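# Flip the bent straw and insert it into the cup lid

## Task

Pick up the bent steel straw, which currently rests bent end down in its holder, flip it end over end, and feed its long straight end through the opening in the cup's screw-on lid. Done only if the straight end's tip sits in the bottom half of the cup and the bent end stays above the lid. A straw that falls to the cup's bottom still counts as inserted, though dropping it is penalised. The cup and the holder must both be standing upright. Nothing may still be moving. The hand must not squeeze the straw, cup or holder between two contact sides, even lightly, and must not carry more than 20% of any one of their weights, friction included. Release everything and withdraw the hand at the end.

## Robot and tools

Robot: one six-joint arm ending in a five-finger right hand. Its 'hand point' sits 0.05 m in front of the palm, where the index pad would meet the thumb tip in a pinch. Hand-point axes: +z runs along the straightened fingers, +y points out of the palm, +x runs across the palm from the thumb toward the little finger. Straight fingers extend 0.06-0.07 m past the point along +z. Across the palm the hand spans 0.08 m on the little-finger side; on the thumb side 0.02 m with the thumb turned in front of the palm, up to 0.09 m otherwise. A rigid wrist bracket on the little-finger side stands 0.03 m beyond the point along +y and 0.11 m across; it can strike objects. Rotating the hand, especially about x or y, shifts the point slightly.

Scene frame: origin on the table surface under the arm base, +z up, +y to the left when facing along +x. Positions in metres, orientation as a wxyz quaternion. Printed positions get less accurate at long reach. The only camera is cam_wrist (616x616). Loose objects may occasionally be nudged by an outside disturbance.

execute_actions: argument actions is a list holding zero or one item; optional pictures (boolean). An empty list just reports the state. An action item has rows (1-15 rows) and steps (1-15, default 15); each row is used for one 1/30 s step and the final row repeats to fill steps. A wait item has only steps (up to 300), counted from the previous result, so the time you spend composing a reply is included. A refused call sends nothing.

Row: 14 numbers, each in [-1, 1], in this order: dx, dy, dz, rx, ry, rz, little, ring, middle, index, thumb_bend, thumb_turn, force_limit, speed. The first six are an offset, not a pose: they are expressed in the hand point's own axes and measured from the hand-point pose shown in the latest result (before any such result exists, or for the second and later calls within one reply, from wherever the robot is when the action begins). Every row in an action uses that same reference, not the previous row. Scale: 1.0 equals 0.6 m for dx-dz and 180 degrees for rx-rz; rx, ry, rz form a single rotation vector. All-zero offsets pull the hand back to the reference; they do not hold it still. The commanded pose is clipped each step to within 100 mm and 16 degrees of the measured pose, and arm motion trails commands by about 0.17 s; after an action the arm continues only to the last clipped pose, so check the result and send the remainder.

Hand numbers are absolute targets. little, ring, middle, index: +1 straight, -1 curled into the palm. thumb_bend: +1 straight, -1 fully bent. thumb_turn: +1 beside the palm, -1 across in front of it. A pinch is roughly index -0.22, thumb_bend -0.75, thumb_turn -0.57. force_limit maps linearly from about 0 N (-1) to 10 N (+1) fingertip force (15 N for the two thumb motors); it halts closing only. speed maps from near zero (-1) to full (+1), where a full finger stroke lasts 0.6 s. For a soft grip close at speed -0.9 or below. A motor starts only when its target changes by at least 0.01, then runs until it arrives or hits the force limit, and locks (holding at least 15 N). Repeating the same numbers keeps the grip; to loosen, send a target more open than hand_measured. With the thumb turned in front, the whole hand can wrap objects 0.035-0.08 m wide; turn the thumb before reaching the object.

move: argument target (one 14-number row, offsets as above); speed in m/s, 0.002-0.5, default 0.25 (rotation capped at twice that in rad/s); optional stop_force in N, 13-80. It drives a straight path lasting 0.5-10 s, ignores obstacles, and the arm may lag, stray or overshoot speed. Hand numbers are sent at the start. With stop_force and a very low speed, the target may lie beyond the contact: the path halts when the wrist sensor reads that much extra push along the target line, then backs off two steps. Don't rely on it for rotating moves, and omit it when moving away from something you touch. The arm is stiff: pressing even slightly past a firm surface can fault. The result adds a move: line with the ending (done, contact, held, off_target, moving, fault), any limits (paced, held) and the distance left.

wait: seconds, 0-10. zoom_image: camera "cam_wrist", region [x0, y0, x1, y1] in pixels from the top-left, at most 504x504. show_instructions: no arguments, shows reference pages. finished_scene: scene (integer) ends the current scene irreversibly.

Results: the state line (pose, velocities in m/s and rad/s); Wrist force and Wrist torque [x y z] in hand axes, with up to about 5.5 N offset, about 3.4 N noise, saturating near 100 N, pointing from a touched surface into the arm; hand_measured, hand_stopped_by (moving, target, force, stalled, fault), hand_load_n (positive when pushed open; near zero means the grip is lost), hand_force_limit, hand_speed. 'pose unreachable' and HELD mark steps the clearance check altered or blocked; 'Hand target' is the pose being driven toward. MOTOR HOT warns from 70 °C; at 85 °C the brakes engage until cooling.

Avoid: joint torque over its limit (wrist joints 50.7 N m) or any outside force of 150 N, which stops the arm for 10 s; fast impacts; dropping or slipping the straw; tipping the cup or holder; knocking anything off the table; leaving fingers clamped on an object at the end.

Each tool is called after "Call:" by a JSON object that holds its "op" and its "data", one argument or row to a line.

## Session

Call:
{"op": "execute_actions", "data": {
  "actions": []
}}

Scene clock: 0.00 s of 5600.00 s.
end_effector_position=(+0.4710, -0.0115, +0.3213) hand_measured=(+1.000, +1.000, +1.000, +1.000, +1.000, +1.000) hand_load_n=(+0.0, +0.0, +0.0, +0.0, +0.0, +0.0) hand_stopped_by=(target, target, target, target, target, target) hand_force_limit=0.00 hand_speed=-0.80 end_effector_quat_wxyz=(+0.106, +0.482, +0.870, -0.014) end_effector_velocity=(-0.000, -0.000, -0.000) end_effector_angular_velocity=(+0.000, +0.000, -0.000)
Joint positions: [-0.434 -1.718  2.149  0.925  1.607 -1.027]
Joint velocities: [-0.  0.  0. -0.  0. -0.]
Wrist force (N, on the end effector, along its own x y z axes, offset not removed): no reading
Wrist torque (N m, same axes, about the end effector's origin, offset not removed): no reading
Hand target: +0.471, -0.011, +0.321; +0.106, +0.482, +0.870, -0.014

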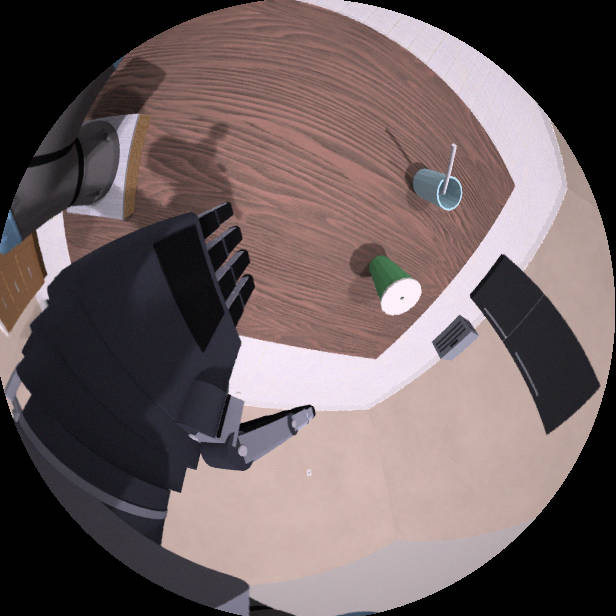

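Call:
{"op": "move", "data": {
  "target": [0,0,0,-0.009,0.07,-0.32,1,1,1,1,-0.75,-0.57,0,0],
  "speed": 0.4
}}

Call:
{"op": "move", "data": {
  "target": [-0.55,0.25,-0.05,0,0,0,1,1,1,1,-0.75,-0.57,0,0],
  "speed": 0.3
}}

Scene clock: 9.50 s of 5600.00 s.
end_effector_position=(+0.4709, -0.0115, +0.3212) hand_measured=(+1.000, +1.000, +1.000, +1.000, -0.750, -0.570) hand_load_n=(+0.0, +0.0, +0.0, +0.0, +0.0, +0.0) hand_stopped_by=(target, target, target, target, target, target) hand_force_limit=0.00 hand_speed=0.00 end_effector_quat_wxyz=(+0.000, +0.001, +1.000, -0.001) end_effector_velocity=(+0.000, -0.000, +0.000) end_effector_angular_velocity=(+0.000, +0.001, +0.004)
Joint positions: [-0.535 -1.546  2.005  1.107  1.57  -2.132]
Joint velocities: [-0.     0.001 -0.001  0.001  0.    -0.005]
Wrist force (N, on the end effector, along its own x y z axes, offset not removed): [-2.5 0.9 -0.8]
Wrist torque (N m, same axes, about the end effector's origin, offset not removed): [0.34 0.31 -0.33]
Hand target: +0.471, -0.012, +0.321; +0.000, +0.001, +1.000, -0.001
Off the commanded pose: 0.000 m, 0 deg.
After step 90, 4.57 s passed at rest.
move: done

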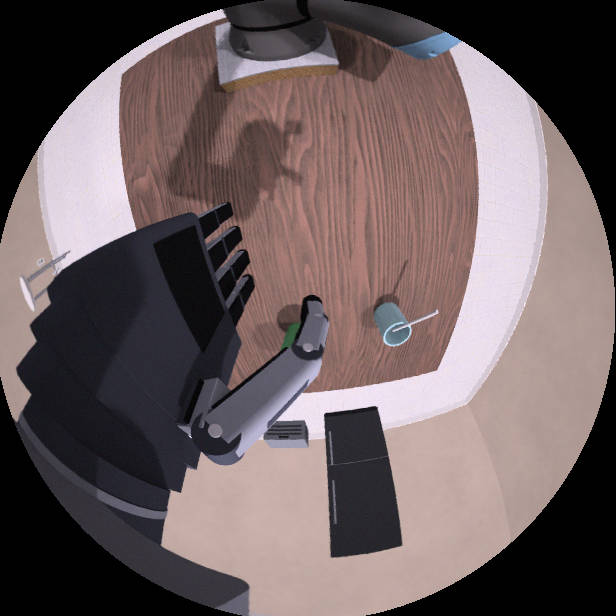

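Scene clock: 11.33 s of 5600.00 s.
end_effector_position=(+0.8012, +0.1376, +0.3512) hand_measured=(+1.000, +1.000, +1.000, +1.000, -0.750, -0.570) hand_load_n=(+0.0, +0.0, +0.0, +0.0, +0.0, +0.0) hand_stopped_by=(target, target, target, target, target, target) hand_force_limit=0.00 hand_speed=0.00 end_effector_quat_wxyz=(+0.001, +0.001, +1.000, -0.001) end_effector_velocity=(+0.002, -0.000, -0.000) end_effector_angular_velocity=(-0.000, +0.001, -0.001)
Joint positions: [-0.097 -1.028  1.265  1.329  1.573 -1.694]
Joint velocities: [ 0.     0.004 -0.005  0.003  0.     0.001]
Wrist force (N, on the end effector, along its own x y z axes, offset not removed): [-2.7 0.3 -1.5]
Wrist torque (N m, same axes, about the end effector's origin, offset not removed): [0.28 0.26 -0.27]
Hand target: +0.801, +0.138, +0.351; +0.001, +0.001, +1.000, -0.001
Off the commanded pose: 0.000 m, 0 deg.
move: done

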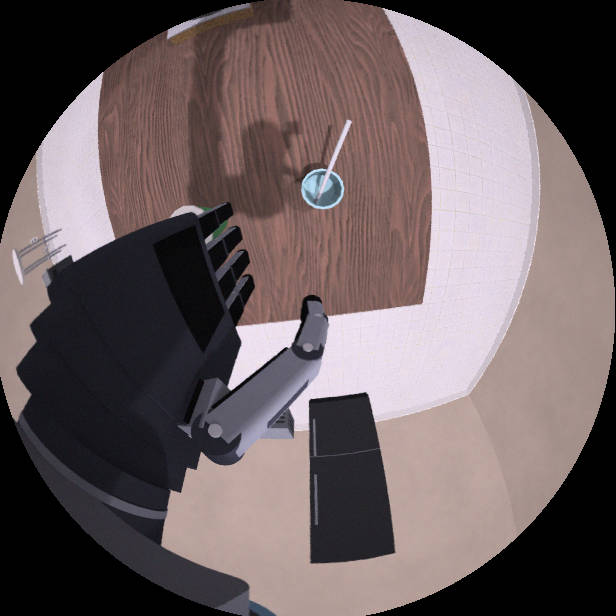

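Call:
{"op": "move", "data": {
  "target": [0.185,0.32,0.1,0,0,0,1,1,1,1,-0.75,-0.57,0,0]
}}

Call:
{"op": "move", "data": {
  "target": [0,0,0.16,0,0,0,1,1,1,1,-0.75,-0.57,0,0],
  "speed": 0.15
}}

Call:
{"op": "move", "data": {
  "target": [-0.05,-0.19,0,0,0,0,1,1,1,1,-0.75,-0.57,0,0],
  "speed": 0.04
}}

Call:
{"op": "move", "data": {
  "target": [0,0.02,-0.18,0,0,0,1,1,1,1,-0.75,-0.57,0,0],
  "speed": 0.1
}}

Call:
{"op": "move", "data": {
  "target": [-0.13,-0.2,-0.08,0,0,0,1,1,1,1,-0.75,-0.57,0,0]
}}

Scene clock: 31.50 s of 5600.00 s.
end_effector_position=(+0.6911, +0.3299, +0.2910) hand_measured=(+1.000, +1.000, +1.000, +1.000, -0.750, -0.570) hand_load_n=(+0.0, +0.0, +0.0, +0.0, +0.0, +0.0) hand_stopped_by=(target, target, target, target, target, target) hand_force_limit=0.00 hand_speed=0.00 end_effector_quat_wxyz=(+0.001, +0.001, +1.000, -0.001) end_effector_velocity=(-0.002, +0.001, -0.002) end_effector_angular_velocity=(-0.000, +0.003, -0.001)
Joint positions: [ 0.172 -1.096  1.482  1.18   1.574 -1.425]
Joint velocities: [ 0.002  0.001  0.003 -0.001  0.     0.003]
Wrist force (N, on the end effector, along its own x y z axes, offset not removed): [-1.7 0.6 -1.3]
Wrist torque (N m, same axes, about the end effector's origin, offset not removed): [0.31 0.22 -0.26]
Hand target: +0.691, +0.330, +0.291; +0.001, +0.001, +1.000, -0.001
Off the commanded pose: 0.001 m, 0 deg.
After step 90, 15.67 s passed at rest.
move: done

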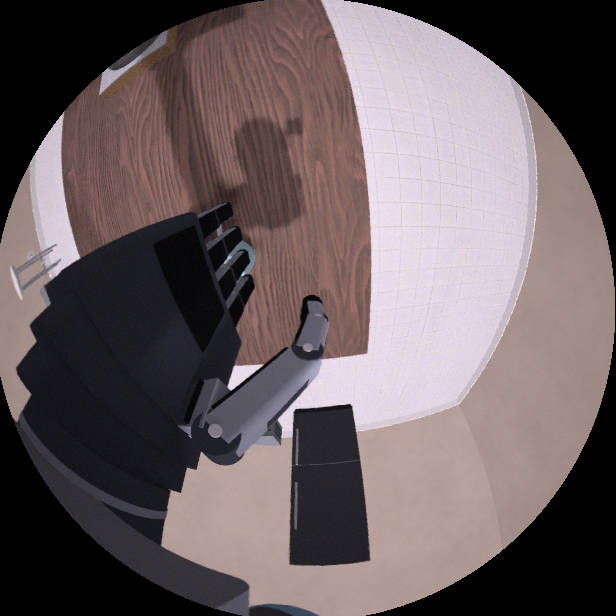

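Scene clock: 32.63 s of 5600.00 s.
end_effector_position=(+0.6913, +0.3298, +0.1951) hand_measured=(+1.000, +1.000, +1.000, +1.000, -0.750, -0.570) hand_load_n=(+0.0, +0.0, +0.0, +0.0, +0.0, +0.0) hand_stopped_by=(target, target, target, target, target, target) hand_force_limit=0.00 hand_speed=0.00 end_effector_quat_wxyz=(+0.001, +0.001, +1.000, -0.001) end_effector_velocity=(+0.000, -0.000, -0.003) end_effector_angular_velocity=(-0.000, +0.001, -0.001)
Joint positions: [ 0.172 -1.026  1.558  1.034  1.574 -1.426]
Joint velocities: [-0.     0.003  0.001 -0.003  0.     0.   ]
Wrist force (N, on the end effector, along its own x y z axes, offset not removed): [-2.8 -0.6 -1.3]
Wrist torque (N m, same axes, about the end effector's origin, offset not removed): [0.04 0.34 -0.34]
Hand target: +0.691, +0.330, +0.195; +0.001, +0.001, +1.000, -0.001
Off the commanded pose: 0.000 m, 0 deg.
move: done

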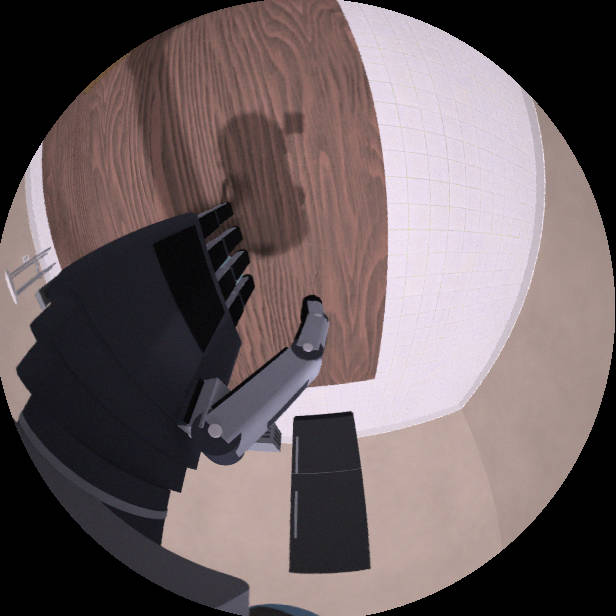

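Scene clock: 35.93 s of 5600.00 s.
end_effector_position=(+0.7208, +0.2157, +0.1953) hand_measured=(+1.000, +1.000, +1.000, +1.000, -0.750, -0.570) hand_load_n=(+0.0, +0.0, +0.0, +0.0, +0.0, +0.0) hand_stopped_by=(target, target, target, target, target, target) hand_force_limit=0.00 hand_speed=0.00 end_effector_quat_wxyz=(+0.001, +0.001, +1.000, -0.001) end_effector_velocity=(+0.000, -0.001, +0.001) end_effector_angular_velocity=(-0.000, -0.002, +0.000)
Joint positions: [ 0.003 -1.035  1.573  1.028  1.573 -1.594]
Joint velocities: [-0.002 -0.001 -0.    -0.    -0.    -0.002]
Wrist force (N, on the end effector, along its own x y z axes, offset not removed): [-0.5 1.5 -0.3]
Wrist torque (N m, same axes, about the end effector's origin, offset not removed): [0.42 -0.06 -0.10]
Hand target: +0.721, +0.216, +0.195; +0.001, +0.001, +1.000, -0.001
Off the commanded pose: 0.000 m, 0 deg.
move: done

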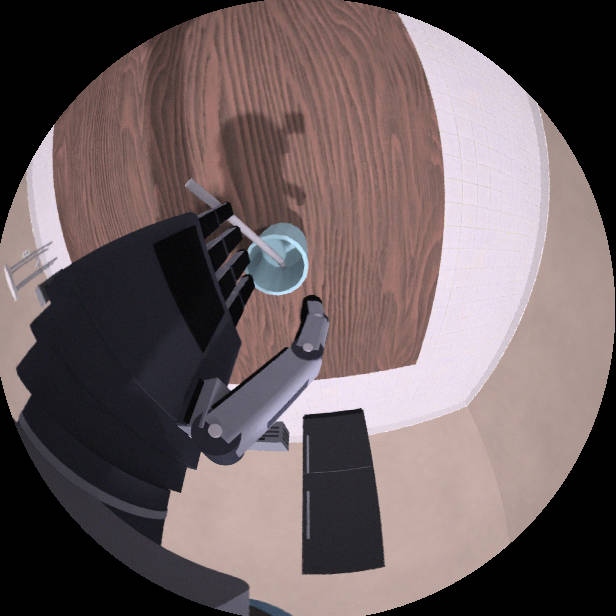

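Scene clock: 37.47 s of 5600.00 s.
end_effector_position=(+0.7207, +0.2279, +0.3032) hand_measured=(+1.000, +1.000, +1.000, +1.000, -0.750, -0.570) hand_load_n=(+0.0, +0.0, +0.0, +0.0, +0.0, +0.0) hand_stopped_by=(target, target, target, target, target, target) hand_force_limit=0.00 hand_speed=0.00 end_effector_quat_wxyz=(+0.001, +0.001, +1.000, -0.001) end_effector_velocity=(+0.000, +0.000, +0.002) end_effector_angular_velocity=(-0.000, -0.001, -0.000)
Joint positions: [ 0.021 -1.109  1.478  1.196  1.573 -1.577]
Joint velocities: [ 0.    -0.001 -0.002  0.003  0.     0.   ]
Wrist force (N, on the end effector, along its own x y z axes, offset not removed): [-1.8 0.0 -2.2]
Wrist torque (N m, same axes, about the end effector's origin, offset not removed): [0.22 0.29 -0.24]
Hand target: +0.721, +0.228, +0.303; +0.001, +0.001, +1.000, -0.001
Off the commanded pose: 0.000 m, 0 deg.
move: done

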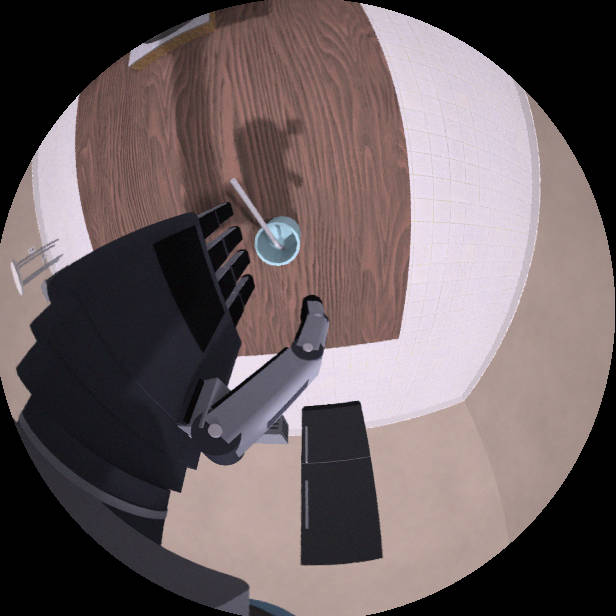

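Scene clock: 38.67 s of 5600.00 s.
end_effector_position=(+0.7980, +0.1077, +0.3513) hand_measured=(+1.000, +1.000, +1.000, +1.000, -0.750, -0.570) hand_load_n=(+0.0, +0.0, +0.0, +0.0, +0.0, +0.0) hand_stopped_by=(target, target, target, target, target, target) hand_force_limit=0.00 hand_speed=0.00 end_effector_quat_wxyz=(+0.001, +0.001, +1.000, -0.001) end_effector_velocity=(+0.001, -0.001, +0.001) end_effector_angular_velocity=(-0.000, -0.000, +0.000)
Joint positions: [-0.137 -1.038  1.28   1.323  1.572 -1.735]
Joint velocities: [-0.001  0.001 -0.003  0.002 -0.    -0.002]
Wrist force (N, on the end effector, along its own x y z axes, offset not removed): [-1.3 -0.4 -2.4]
Wrist torque (N m, same axes, about the end effector's origin, offset not removed): [0.18 0.18 -0.30]
Hand target: +0.798, +0.108, +0.351; +0.001, +0.001, +1.000, -0.001
Off the commanded pose: 0.000 m, 0 deg.
move: done

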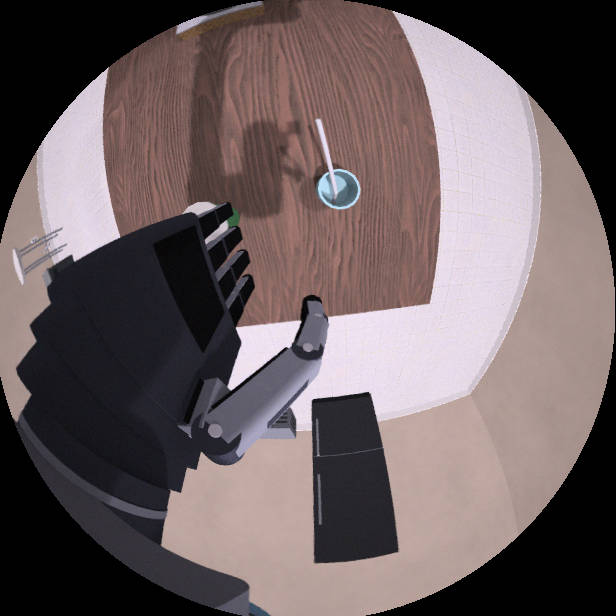

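Call:
{"op": "move", "data": {
  "target": [0.41,0.1,0.1,0,-0.5,0,1,1,1,1,-0.75,-0.57,0,0],
  "speed": 0.4
}}

Call:
{"op": "move", "data": {
  "target": [0.26,0,0,0,0,0.15,1,1,1,1,-0.75,-0.57,0,0],
  "speed": 0.2
}}

Call:
{"op": "move", "data": {
  "target": [0,0,0.15,0,0,0,1,1,1,1,-0.75,-0.57,0,0],
  "speed": 0.06
}}

Scene clock: 50.97 s of 5600.00 s.
end_effector_position=(+0.5527, +0.1683, +0.2913) hand_measured=(+1.000, +1.000, +1.000, +1.000, -0.750, -0.570) hand_load_n=(+0.0, +0.0, +0.0, +0.0, +0.0, +0.0) hand_stopped_by=(target, target, target, target, target, target) hand_force_limit=0.00 hand_speed=0.00 end_effector_quat_wxyz=(+0.707, +0.001, +0.707, -0.002) end_effector_velocity=(+0.000, +0.000, -0.000) end_effector_angular_velocity=(+0.001, -0.011, -0.001)
Joint positions: [-0.212 -1.728  2.649 -0.925  1.334 -1.572]
Joint velocities: [ 0.001  0.007  0.004 -0.023  0.002  0.003]
Wrist force (N, on the end effector, along its own x y z axes, offset not removed): [-1.9 1.3 -1.8]
Wrist torque (N m, same axes, about the end effector's origin, offset not removed): [0.46 0.26 -0.22]
Hand target: +0.553, +0.168, +0.291; +0.708, +0.001, +0.707, -0.002
Off the commanded pose: 0.001 m, 0 deg.
After step 90, 6.70 s passed at rest.
move: done

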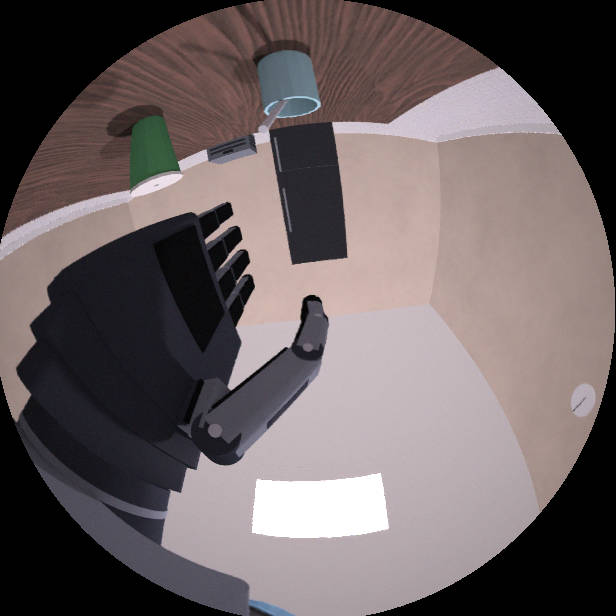

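Scene clock: 52.63 s of 5600.00 s.
end_effector_position=(+0.5527, +0.1683, +0.1350) hand_measured=(+1.000, +1.000, +1.000, +1.000, -0.750, -0.570) hand_load_n=(+0.0, +0.0, +0.0, +0.0, +0.0, +0.0) hand_stopped_by=(target, target, target, target, target, target) hand_force_limit=0.00 hand_speed=0.00 end_effector_quat_wxyz=(+0.688, +0.166, +0.687, +0.163) end_effector_velocity=(+0.001, -0.000, -0.001) end_effector_angular_velocity=(+0.007, -0.006, -0.001)
Joint positions: [-0.134 -1.081  2.701 -1.623  1.412 -1.102]
Joint velocities: [ 0.002  0.013 -0.002 -0.017  0.003  0.008]
Wrist force (N, on the end effector, along its own x y z axes, offset not removed): [-0.4 1.1 -1.7]
Wrist torque (N m, same axes, about the end effector's origin, offset not removed): [0.35 0.01 -0.11]
Hand target: +0.553, +0.168, +0.135; +0.688, +0.166, +0.687, +0.163
Off the commanded pose: 0.000 m, 0 deg.
move: done

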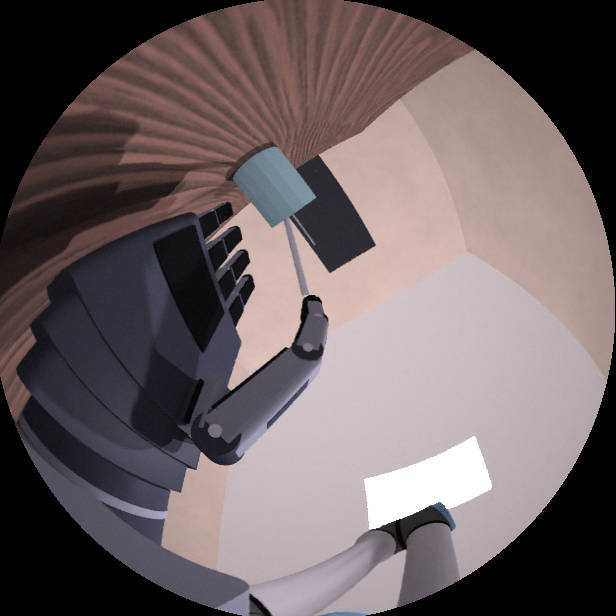

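Scene clock: 54.53 s of 5600.00 s.
end_effector_position=(+0.6425, +0.1680, +0.1350) hand_measured=(+1.000, +1.000, +1.000, +1.000, -0.750, -0.570) hand_load_n=(+0.0, +0.0, +0.0, +0.0, +0.0, +0.0) hand_stopped_by=(target, target, target, target, target, target) hand_force_limit=0.00 hand_speed=0.00 end_effector_quat_wxyz=(+0.688, +0.166, +0.687, +0.163) end_effector_velocity=(+0.002, -0.000, -0.000) end_effector_angular_velocity=(+0.000, +0.000, -0.001)
Joint positions: [-0.093 -1.073  2.532 -1.463  1.453 -1.102]
Joint velocities: [ 0.     0.001 -0.003  0.003  0.001 -0.   ]
Wrist force (N, on the end effector, along its own x y z axes, offset not removed): [-2.0 1.1 -1.6]
Wrist torque (N m, same axes, about the end effector's origin, offset not removed): [0.40 0.30 -0.26]
Hand target: +0.643, +0.168, +0.135; +0.688, +0.166, +0.687, +0.163
Off the commanded pose: 0.000 m, 0 deg.
move: done

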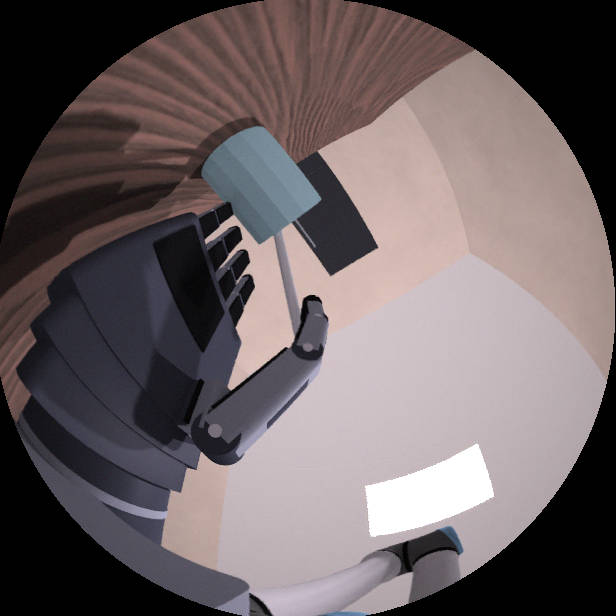

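Call:
{"op": "move", "data": {
  "target": [-0.012,-0.06,0.05,0,0,0,1,1,1,1,-0.75,-0.57,0,0],
  "speed": 0.03
}}

Call:
{"op": "move", "data": {
  "target": [0,-0.01,0.09,0,0,0,1,1,1,1,-0.75,-0.57,0,0],
  "speed": 0.03
}}

Scene clock: 65.37 s of 5600.00 s.
end_effector_position=(+0.6723, +0.1326, +0.1252) hand_measured=(+1.000, +1.000, +1.000, +1.000, -0.750, -0.570) hand_load_n=(+0.0, +0.0, +0.0, +0.0, +0.0, +0.0) hand_stopped_by=(target, target, target, target, target, target) hand_force_limit=0.00 hand_speed=0.00 end_effector_quat_wxyz=(+0.688, +0.166, +0.687, +0.163) end_effector_velocity=(+0.001, -0.001, -0.001) end_effector_angular_velocity=(+0.000, +0.000, +0.000)
Joint positions: [-0.175 -1.039  2.494 -1.458  1.371 -1.102]
Joint velocities: [-0.002  0.002 -0.002  0.    -0.003  0.   ]
Wrist force (N, on the end effector, along its own x y z axes, offset not removed): [-1.7 0.3 1.0]
Wrist torque (N m, same axes, about the end effector's origin, offset not removed): [0.13 0.16 -0.30]
Hand target: +0.672, +0.133, +0.125; +0.688, +0.166, +0.687, +0.163
Off the commanded pose: 0.000 m, 0 deg.
After step 90, 5.93 s passed at rest.
move: done

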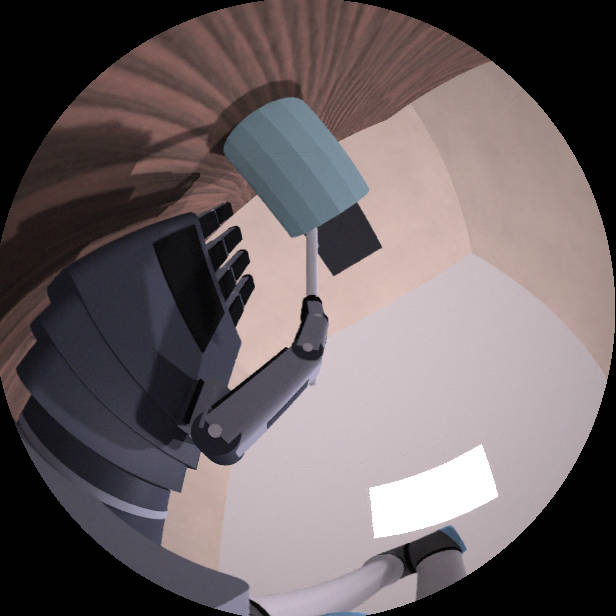

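Scene clock: 67.50 s of 5600.00 s.
end_effector_position=(+0.7261, +0.1271, +0.1225) hand_measured=(+1.000, +1.000, +1.000, +1.000, -0.750, -0.570) hand_load_n=(+0.0, +0.0, +0.0, +0.0, +0.0, +0.0) hand_stopped_by=(target, target, target, target, target, target) hand_force_limit=0.00 hand_speed=0.00 end_effector_quat_wxyz=(+0.688, +0.166, +0.687, +0.163) end_effector_velocity=(+0.002, +0.000, +0.001) end_effector_angular_velocity=(-0.000, -0.002, +0.001)
Joint positions: [-0.162 -1.011  2.392 -1.384  1.384 -1.102]
Joint velocities: [ 0.001  0.    -0.004  0.002  0.    -0.   ]
Wrist force (N, on the end effector, along its own x y z axes, offset not removed): [-2.3 0.7 -0.7]
Wrist torque (N m, same axes, about the end effector's origin, offset not removed): [0.23 0.30 -0.34]
Hand target: +0.726, +0.127, +0.122; +0.688, +0.166, +0.687, +0.163
Off the commanded pose: 0.000 m, 0 deg.
move: done

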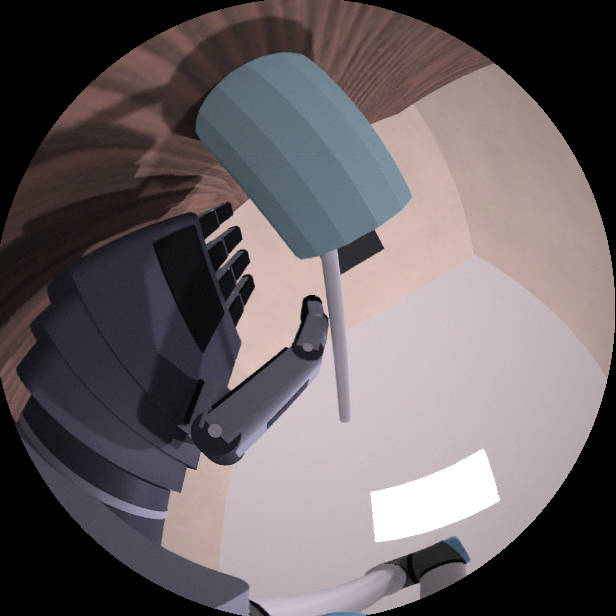

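Slipped outside. Back off and let it lean.

Call:
{"op": "move", "data": {
  "target": [0,-0.01,-0.1,0,0,0,1,1,1,1,-0.75,-0.57,0,0],
  "speed": 0.04
}}

Scene clock: 83.53 s of 5600.00 s.
end_effector_position=(+0.6662, +0.1220, +0.1198) hand_measured=(+1.000, +1.000, +1.000, +1.000, -0.750, -0.570) hand_load_n=(+0.0, +0.0, +0.0, +0.0, +0.0, +0.0) hand_stopped_by=(target, target, target, target, target, target) hand_force_limit=0.00 hand_speed=0.00 end_effector_quat_wxyz=(+0.688, +0.166, +0.687, +0.163) end_effector_velocity=(-0.001, -0.000, +0.000) end_effector_angular_velocity=(-0.000, -0.001, +0.000)
Joint positions: [-0.207 -1.027  2.509 -1.485  1.339 -1.102]
Joint velocities: [-0.001 -0.     0.002 -0.003 -0.002 -0.   ]
Wrist force (N, on the end effector, along its own x y z axes, offset not removed): [-0.9 -0.2 0.3]
Wrist torque (N m, same axes, about the end effector's origin, offset not removed): [0.07 0.06 -0.22]
Hand target: +0.666, +0.122, +0.120; +0.688, +0.166, +0.687, +0.163
Off the commanded pose: 0.000 m, 0 deg.
After step 390, 1.17 s passed at rest.
move: done

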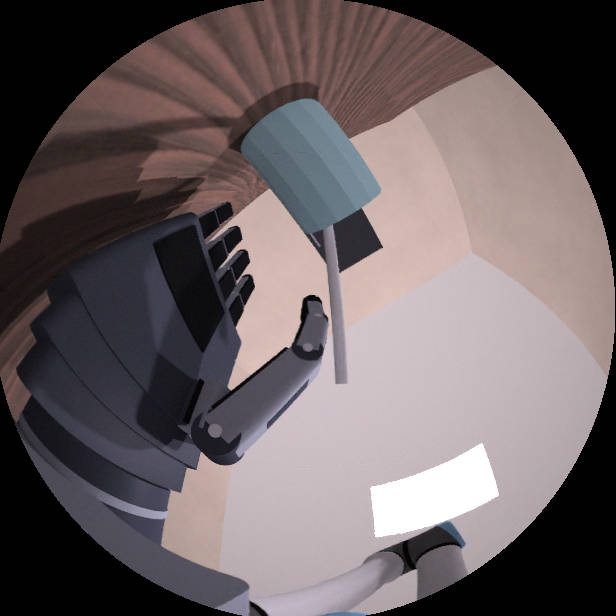

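Call:
{"op": "move", "data": {
  "target": [0,0,-0.13,0,0,0,1,1,1,1,-0.75,-0.57,0,0],
  "speed": 0.08
}}

Call:
{"op": "move", "data": {
  "target": [0.048,0.093,0.03,0.22,-0.112,0,1,1,1,1,-0.75,-0.57,0,0],
  "speed": 0.2
}}

Scene clock: 92.70 s of 5600.00 s.
end_effector_position=(+0.5885, +0.1222, +0.1198) hand_measured=(+1.000, +1.000, +1.000, +1.000, -0.750, -0.570) hand_load_n=(+0.0, +0.0, +0.0, +0.0, +0.0, +0.0) hand_stopped_by=(target, target, target, target, target, target) hand_force_limit=0.00 hand_speed=0.00 end_effector_quat_wxyz=(+0.688, +0.166, +0.687, +0.163) end_effector_velocity=(-0.003, +0.000, -0.001) end_effector_angular_velocity=(+0.000, +0.001, +0.000)
Joint positions: [-0.269 -1.03   2.659 -1.633  1.277 -1.102]
Joint velocities: [-0.003  0.002  0.005 -0.006 -0.003 -0.   ]
Wrist force (N, on the end effector, along its own x y z axes, offset not removed): [-0.2 0.0 -2.7]
Wrist torque (N m, same axes, about the end effector's origin, offset not removed): [0.33 0.08 -0.22]
Hand target: +0.588, +0.122, +0.120; +0.688, +0.166, +0.687, +0.163
Off the commanded pose: 0.000 m, 0 deg.
After step 90, 4.77 s passed at rest.
move: done

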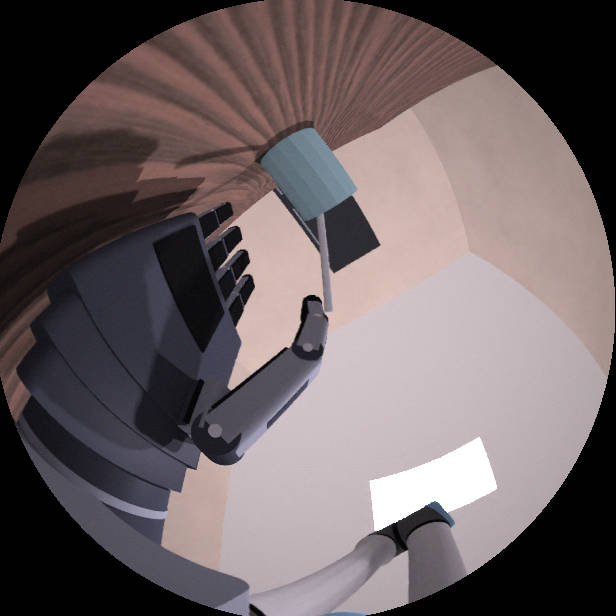

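Scene clock: 95.10 s of 5600.00 s.
end_effector_position=(+0.6064, +0.1853, +0.1194) hand_measured=(+1.000, +1.000, +1.000, +1.000, -0.750, -0.570) hand_load_n=(+0.0, +0.0, +0.0, +0.0, +0.0, +0.0) hand_stopped_by=(target, target, target, target, target, target) hand_force_limit=0.00 hand_speed=0.00 end_effector_quat_wxyz=(+0.699, +0.413, +0.574, -0.109) end_effector_velocity=(+0.001, +0.000, +0.001) end_effector_angular_velocity=(+0.003, -0.001, -0.011)
Joint positions: [ 0.413 -0.975  2.291 -1.327  2.733 -1.11 ]
Joint velocities: [ 0.004 -0.    -0.008  0.012  0.015  0.005]
Wrist force (N, on the end effector, along its own x y z axes, offset not removed): [-0.9 0.1 0.1]
Wrist torque (N m, same axes, about the end effector's origin, offset not removed): [0.10 -0.01 -0.32]
Hand target: +0.606, +0.185, +0.119; +0.699, +0.413, +0.573, -0.110
Off the commanded pose: 0.001 m, 0 deg.
move: done

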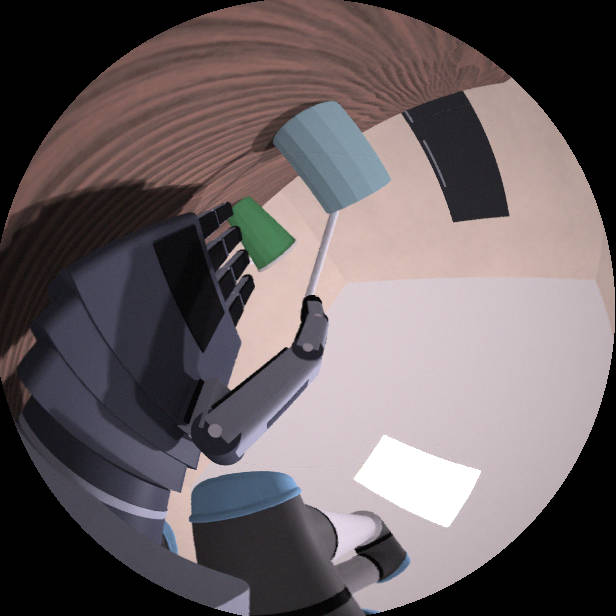

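Call:
{"op": "move", "data": {
  "target": [0.04,0.042,0.08,0,0,0.04,1,1,1,0.6,-0.75,-0.57,0,-0.7],
  "speed": 0.05
}}

Call:
{"op": "zoom_image", "data": {
  "camera": "cam_wrist",
  "region": [220,220,400,400]
}}

Scene clock: 113.93 s of 5600.00 s.
end_effector_position=(+0.6638, +0.1754, +0.1094) hand_measured=(+1.000, +1.000, +1.000, +0.600, -0.750, -0.570) hand_load_n=(+0.0, +0.0, +0.0, +0.0, +0.0, +0.0) hand_stopped_by=(target, target, target, target, target, target) hand_force_limit=0.00 hand_speed=-0.70 end_effector_quat_wxyz=(+0.705, +0.448, +0.547, -0.065) end_effector_velocity=(+0.002, -0.001, -0.002) end_effector_angular_velocity=(+0.002, -0.001, -0.000)
Joint positions: [ 0.361 -0.92   2.199 -1.289  2.682 -0.983]
Joint velocities: [-0.002  0.004 -0.004  0.002 -0.001  0.005]
Wrist force (N, on the end effector, along its own x y z axes, offset not removed): [-0.7 0.4 -1.8]
Wrist torque (N m, same axes, about the end effector's origin, offset not removed): [0.36 0.03 -0.22]
Hand target: +0.664, +0.175, +0.109; +0.705, +0.448, +0.547, -0.065
Off the commanded pose: 0.000 m, 0 deg.
After step 90, 14.20 s passed at rest.
move: done

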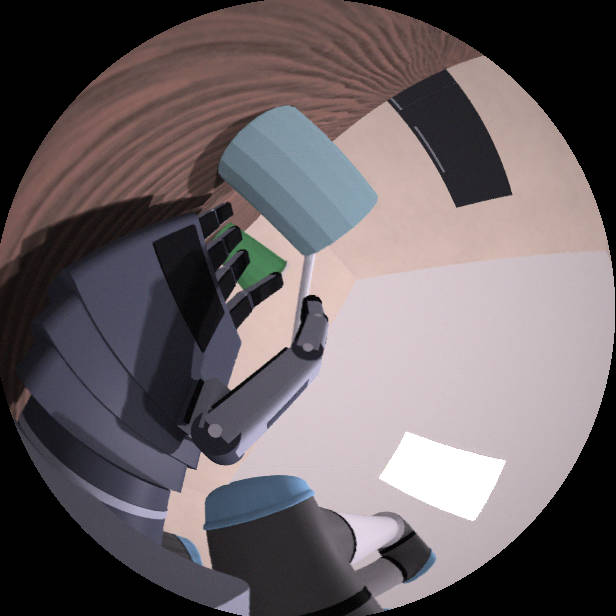

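Region (220, 220, 400, 400) of cam_wrist's 616x616 image, scaled by 2.800, with more detail than that image has.

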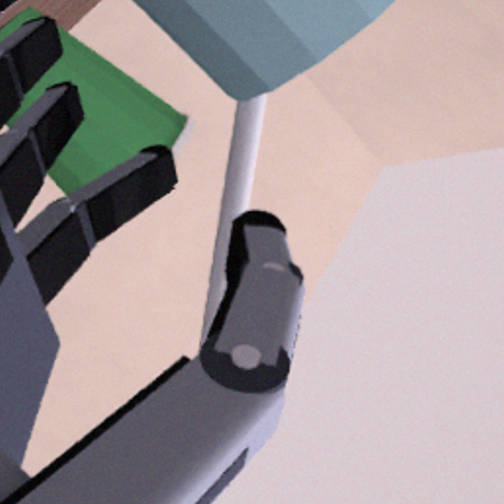

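Call:
{"op": "move", "data": {
  "target": [0,-0.004,0.035,0,0,0,1,1,1,0.15,-0.75,-0.57,0.8,-0.85],
  "speed": 0.03
}}

Call:
{"op": "zoom_image", "data": {
  "camera": "cam_wrist",
  "region": [220,220,400,400]
}}

Call:
{"op": "move", "data": {
  "target": [0,0,0,0,0,0,1,1,1,-0.4,-0.75,-0.57,0.8,-0.9]
}}

Scene clock: 123.17 s of 5600.00 s.
end_effector_position=(+0.6774, +0.1592, +0.1081) hand_measured=(+1.000, +1.000, +1.000, +0.150, -0.750, -0.570) hand_load_n=(+0.0, +0.0, +0.0, +0.0, +0.0, +0.0) hand_stopped_by=(target, target, target, target, target, target) hand_force_limit=0.80 hand_speed=-0.85 end_effector_quat_wxyz=(+0.705, +0.448, +0.547, -0.065) end_effector_velocity=(+0.000, -0.000, -0.001) end_effector_angular_velocity=(-0.000, +0.001, -0.001)
Joint positions: [ 0.325 -0.916  2.195 -1.288  2.645 -0.983]
Joint velocities: [-0.     0.002 -0.001 -0.     0.    -0.   ]
Wrist force (N, on the end effector, along its own x y z axes, offset not removed): [-1.6 -1.5 -2.7]
Wrist torque (N m, same axes, about the end effector's origin, offset not removed): [0.04 0.23 -0.30]
Hand target: +0.677, +0.159, +0.108; +0.705, +0.448, +0.547, -0.065
Off the commanded pose: 0.000 m, 0 deg.
After step 90, 4.17 s passed at rest.
move: done

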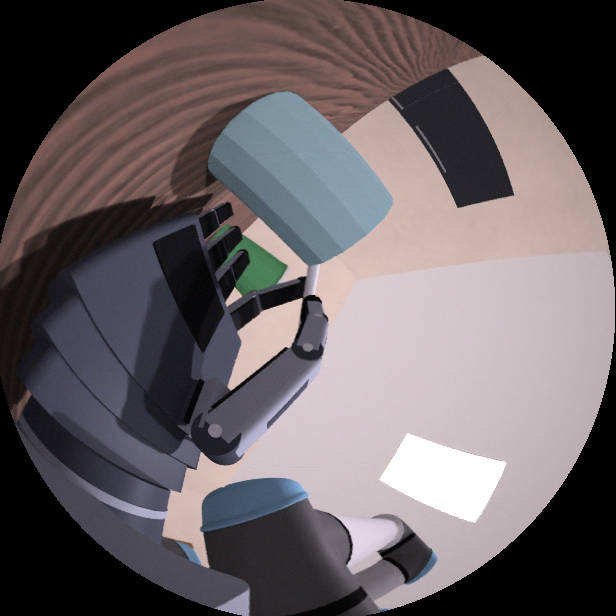

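Region (220, 220, 400, 400) of cam_wrist's 616x616 image, scaled by 2.800, with more detail than that image has.

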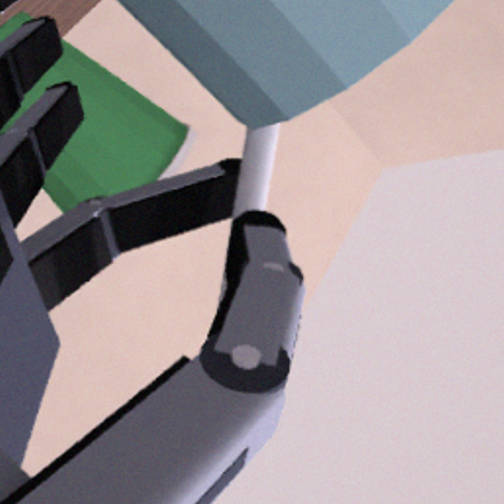

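Scene clock: 125.00 s of 5600.00 s.
end_effector_position=(+0.6774, +0.1592, +0.1081) hand_measured=(+1.000, +1.000, +1.000, -0.112, -0.750, -0.570) hand_load_n=(+0.0, +0.0, +0.0, +10.0, +0.5, +0.5) hand_stopped_by=(target, target, target, force, target, target) hand_force_limit=0.80 hand_speed=-0.90 end_effector_quat_wxyz=(+0.705, +0.448, +0.547, -0.065) end_effector_velocity=(+0.001, +0.000, +0.000) end_effector_angular_velocity=(+0.000, -0.001, -0.000)
Joint positions: [ 0.325 -0.916  2.195 -1.288  2.645 -0.983]
Joint velocities: [-0.    -0.    -0.001  0.     0.    -0.   ]
Wrist force (N, on the end effector, along its own x y z axes, offset not removed): [-2.5 1.7 1.9]
Wrist torque (N m, same axes, about the end effector's origin, offset not removed): [0.29 -0.01 -0.20]
Hand target: +0.677, +0.159, +0.108; +0.705, +0.448, +0.547, -0.065
Off the commanded pose: 0.000 m, 0 deg.
move: done

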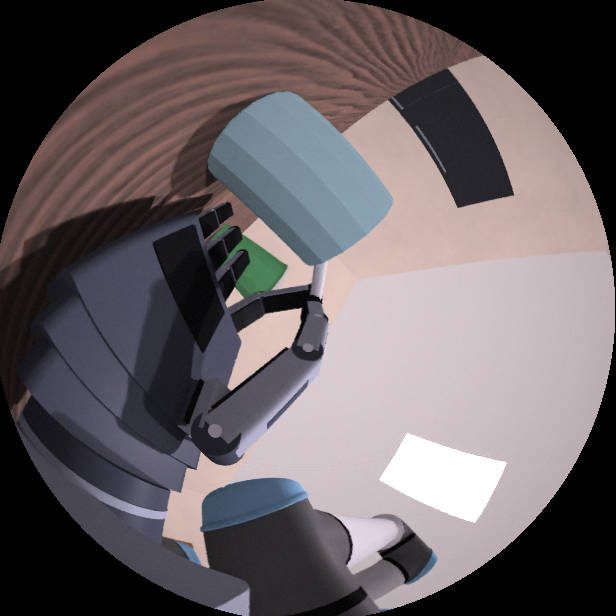

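Call:
{"op": "move", "data": {
  "target": [-0.24,0.15,0,0,0,0,1,1,1,-0.4,-0.75,-0.57,0.8,-0.9],
  "speed": 0.08
}}

Call:
{"op": "move", "data": {
  "target": [0,0,0.2,-0.205,0.138,0,1,1,1,-0.4,-0.75,-0.57,0.8,-0.9]
}}

Call:
{"op": "move", "data": {
  "target": [0,0,0,0,0,0.71,1,1,1,-0.4,-0.75,-0.57,0.8,-0.9],
  "speed": 0.4
}}

Scene clock: 134.80 s of 5600.00 s.
end_effector_position=(+0.6730, +0.1550, +0.2778) hand_measured=(+1.000, +1.000, +1.000, -0.112, -0.750, -0.570) hand_load_n=(+0.0, +0.0, +0.0, +5.5, +1.0, +2.0) hand_stopped_by=(target, target, target, force, target, target) hand_force_limit=0.80 hand_speed=-0.90 end_effector_quat_wxyz=(+0.705, +0.448, +0.547, -0.065) end_effector_velocity=(+0.001, -0.001, +0.002) end_effector_angular_velocity=(+0.001, -0.000, -0.001)
Joint positions: [ 0.32  -1.231  2.194 -0.972  2.641 -0.983]
Joint velocities: [-0.001 -0.003 -0.002  0.006 -0.     0.001]
Wrist force (N, on the end effector, along its own x y z axes, offset not removed): [-0.9 1.8 -0.8]
Wrist torque (N m, same axes, about the end effector's origin, offset not removed): [0.46 0.08 -0.19]
Hand target: +0.673, +0.155, +0.278; +0.705, +0.448, +0.547, -0.065
Off the commanded pose: 0.000 m, 0 deg.
After step 90, 4.27 s passed at rest.
move: done

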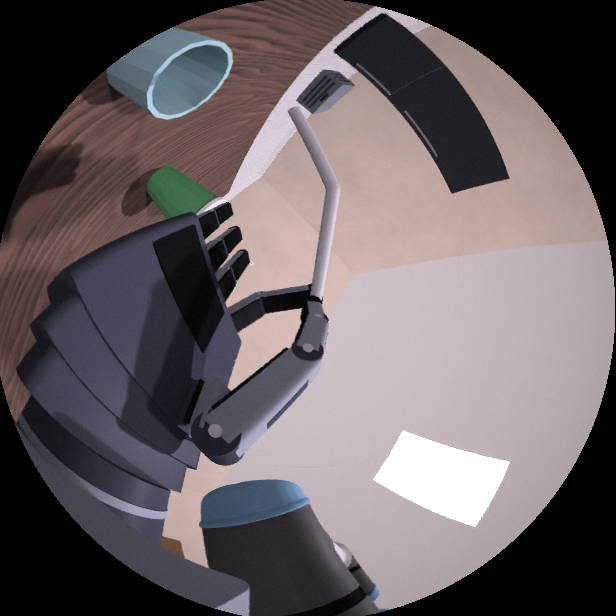

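Scene clock: 136.87 s of 5600.00 s.
end_effector_position=(+0.7585, +0.0703, +0.2780) hand_measured=(+1.000, +1.000, +1.000, -0.112, -0.750, -0.570) hand_load_n=(+0.0, +0.0, +0.0, +5.5, +1.0, +2.0) hand_stopped_by=(target, target, target, force, target, target) hand_force_limit=0.80 hand_speed=-0.90 end_effector_quat_wxyz=(+0.678, +0.207, +0.675, +0.206) end_effector_velocity=(+0.001, -0.000, -0.001) end_effector_angular_velocity=(-0.001, +0.001, +0.011)
Joint positions: [-0.254 -1.314  2.324 -1.017  1.291 -0.977]
Joint velocities: [-0.006  0.002 -0.002  0.001 -0.017 -0.001]
Wrist force (N, on the end effector, along its own x y z axes, offset not removed): [-3.7 1.2 0.8]
Wrist torque (N m, same axes, about the end effector's origin, offset not removed): [0.31 0.46 -0.39]
Hand target: +0.759, +0.070, +0.278; +0.677, +0.207, +0.675, +0.206
Off the commanded pose: 0.000 m, 0 deg.
move: done

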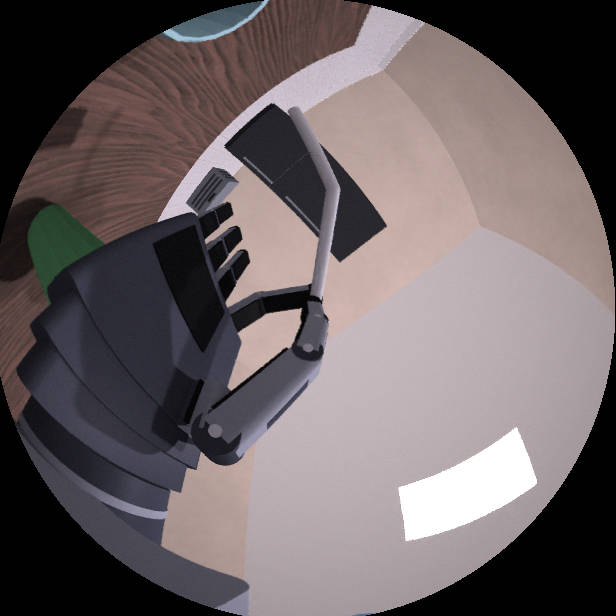

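Scene clock: 140.23 s of 5600.00 s.
end_effector_position=(+0.7584, +0.0705, +0.2782) hand_measured=(+1.000, +1.000, +1.000, -0.112, -0.750, -0.570) hand_load_n=(+0.0, +0.0, +0.0, +5.5, +1.0, +2.0) hand_stopped_by=(target, target, target, force, target, target) hand_force_limit=0.80 hand_speed=-0.90 end_effector_quat_wxyz=(+0.114, +0.697, +0.111, +0.699) end_effector_velocity=(+0.001, -0.000, +0.001) end_effector_angular_velocity=(+0.010, -0.001, -0.000)
Joint positions: [-0.045 -1.41   2.253 -0.849  1.5    1.251]
Joint velocities: [-0.001 -0.001 -0.001  0.002 -0.001  0.01 ]
Wrist force (N, on the end effector, along its own x y z axes, offset not removed): [-1.8 -0.1 -1.9]
Wrist torque (N m, same axes, about the end effector's origin, offset not removed): [0.24 0.19 -0.25]
Hand target: +0.758, +0.070, +0.278; +0.113, +0.697, +0.111, +0.699
Off the commanded pose: 0.000 m, 0 deg.
move: done

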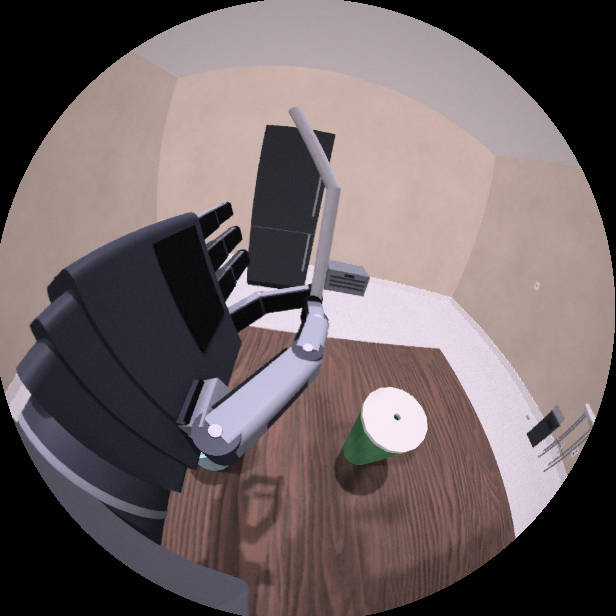

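Call:
{"op": "move", "data": {
  "target": [-0.112,0.165,0.02,0,0,0,1,1,1,-0.45,-0.75,-0.57,0.8,-0.9],
  "speed": 0.12
}}

Call:
{"op": "move", "data": {
  "target": [-0.04,-0.013,0,0,0,0,1,1,1,-0.45,-0.75,-0.57,0.8,-0.9],
  "speed": 0.012,
  "stop_force": 13
}}

Scene clock: 154.33 s of 5600.00 s.
end_effector_position=(+0.7702, -0.0446, +0.2454) hand_measured=(+1.000, +1.000, +1.000, -0.120, -0.750, -0.570) hand_load_n=(+0.0, +0.0, +0.0, +9.0, +1.5, +2.5) hand_stopped_by=(target, target, target, force, target, target) hand_force_limit=0.80 hand_speed=-0.90 end_effector_quat_wxyz=(+0.114, +0.697, +0.111, +0.699) end_effector_velocity=(+0.000, -0.002, +0.000) end_effector_angular_velocity=(-0.000, -0.001, +0.001)
Joint positions: [-0.278 -1.366  2.285 -0.926  1.267  1.253]
Joint velocities: [-0.003  0.     0.    -0.001 -0.004 -0.   ]
Wrist force (N, on the end effector, along its own x y z axes, offset not removed): [-0.9 2.8 -1.1]
Wrist torque (N m, same axes, about the end effector's origin, offset not removed): [0.61 0.10 -0.15]
Hand target: +0.770, -0.045, +0.245; +0.114, +0.697, +0.111, +0.699
Off the commanded pose: 0.000 m, 0 deg.
After step 90, 9.63 s passed at rest.
move: done

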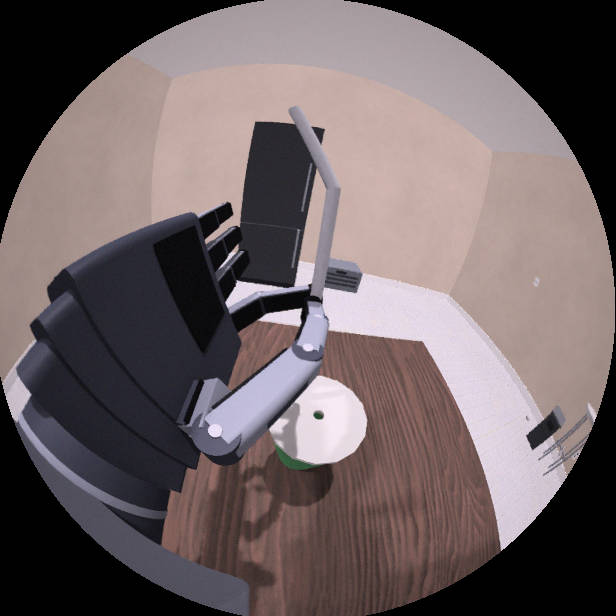

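Scene clock: 156.67 s of 5600.00 s.
end_effector_position=(+0.7702, -0.0447, +0.2203) hand_measured=(+1.000, +1.000, +1.000, -0.120, -0.750, -0.570) hand_load_n=(+0.0, +0.0, +0.0, +9.0, +1.5, +2.5) hand_stopped_by=(target, target, target, force, target, target) hand_force_limit=0.80 hand_speed=-0.90 end_effector_quat_wxyz=(+0.114, +0.697, +0.111, +0.699) end_effector_velocity=(-0.000, +0.001, -0.003) end_effector_angular_velocity=(+0.000, +0.001, +0.001)
Joint positions: [-0.278 -1.322  2.298 -0.983  1.267  1.253]
Joint velocities: [ 0.001  0.004  0.002 -0.005 -0.    -0.   ]
Wrist force (N, on the end effector, along its own x y z axes, offset not removed): [-0.4 0.4 0.0]
Wrist torque (N m, same axes, about the end effector's origin, offset not removed): [0.25 -0.01 -0.10]
Hand target: +0.770, -0.045, +0.220; +0.114, +0.697, +0.111, +0.699
Off the commanded pose: 0.000 m, 0 deg.
move: done

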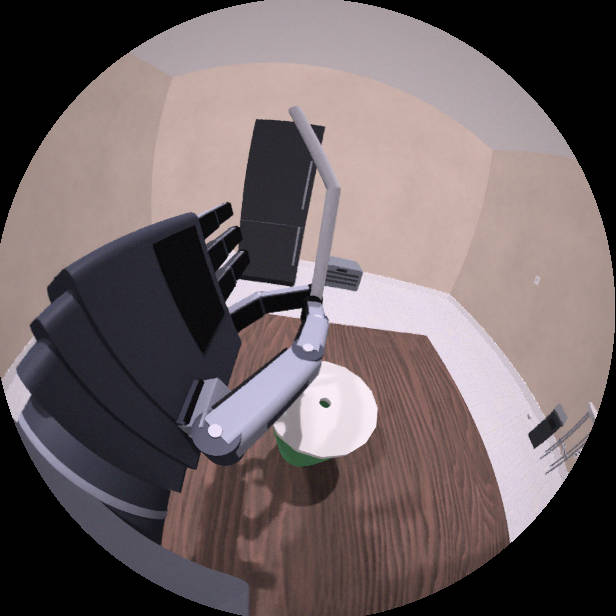

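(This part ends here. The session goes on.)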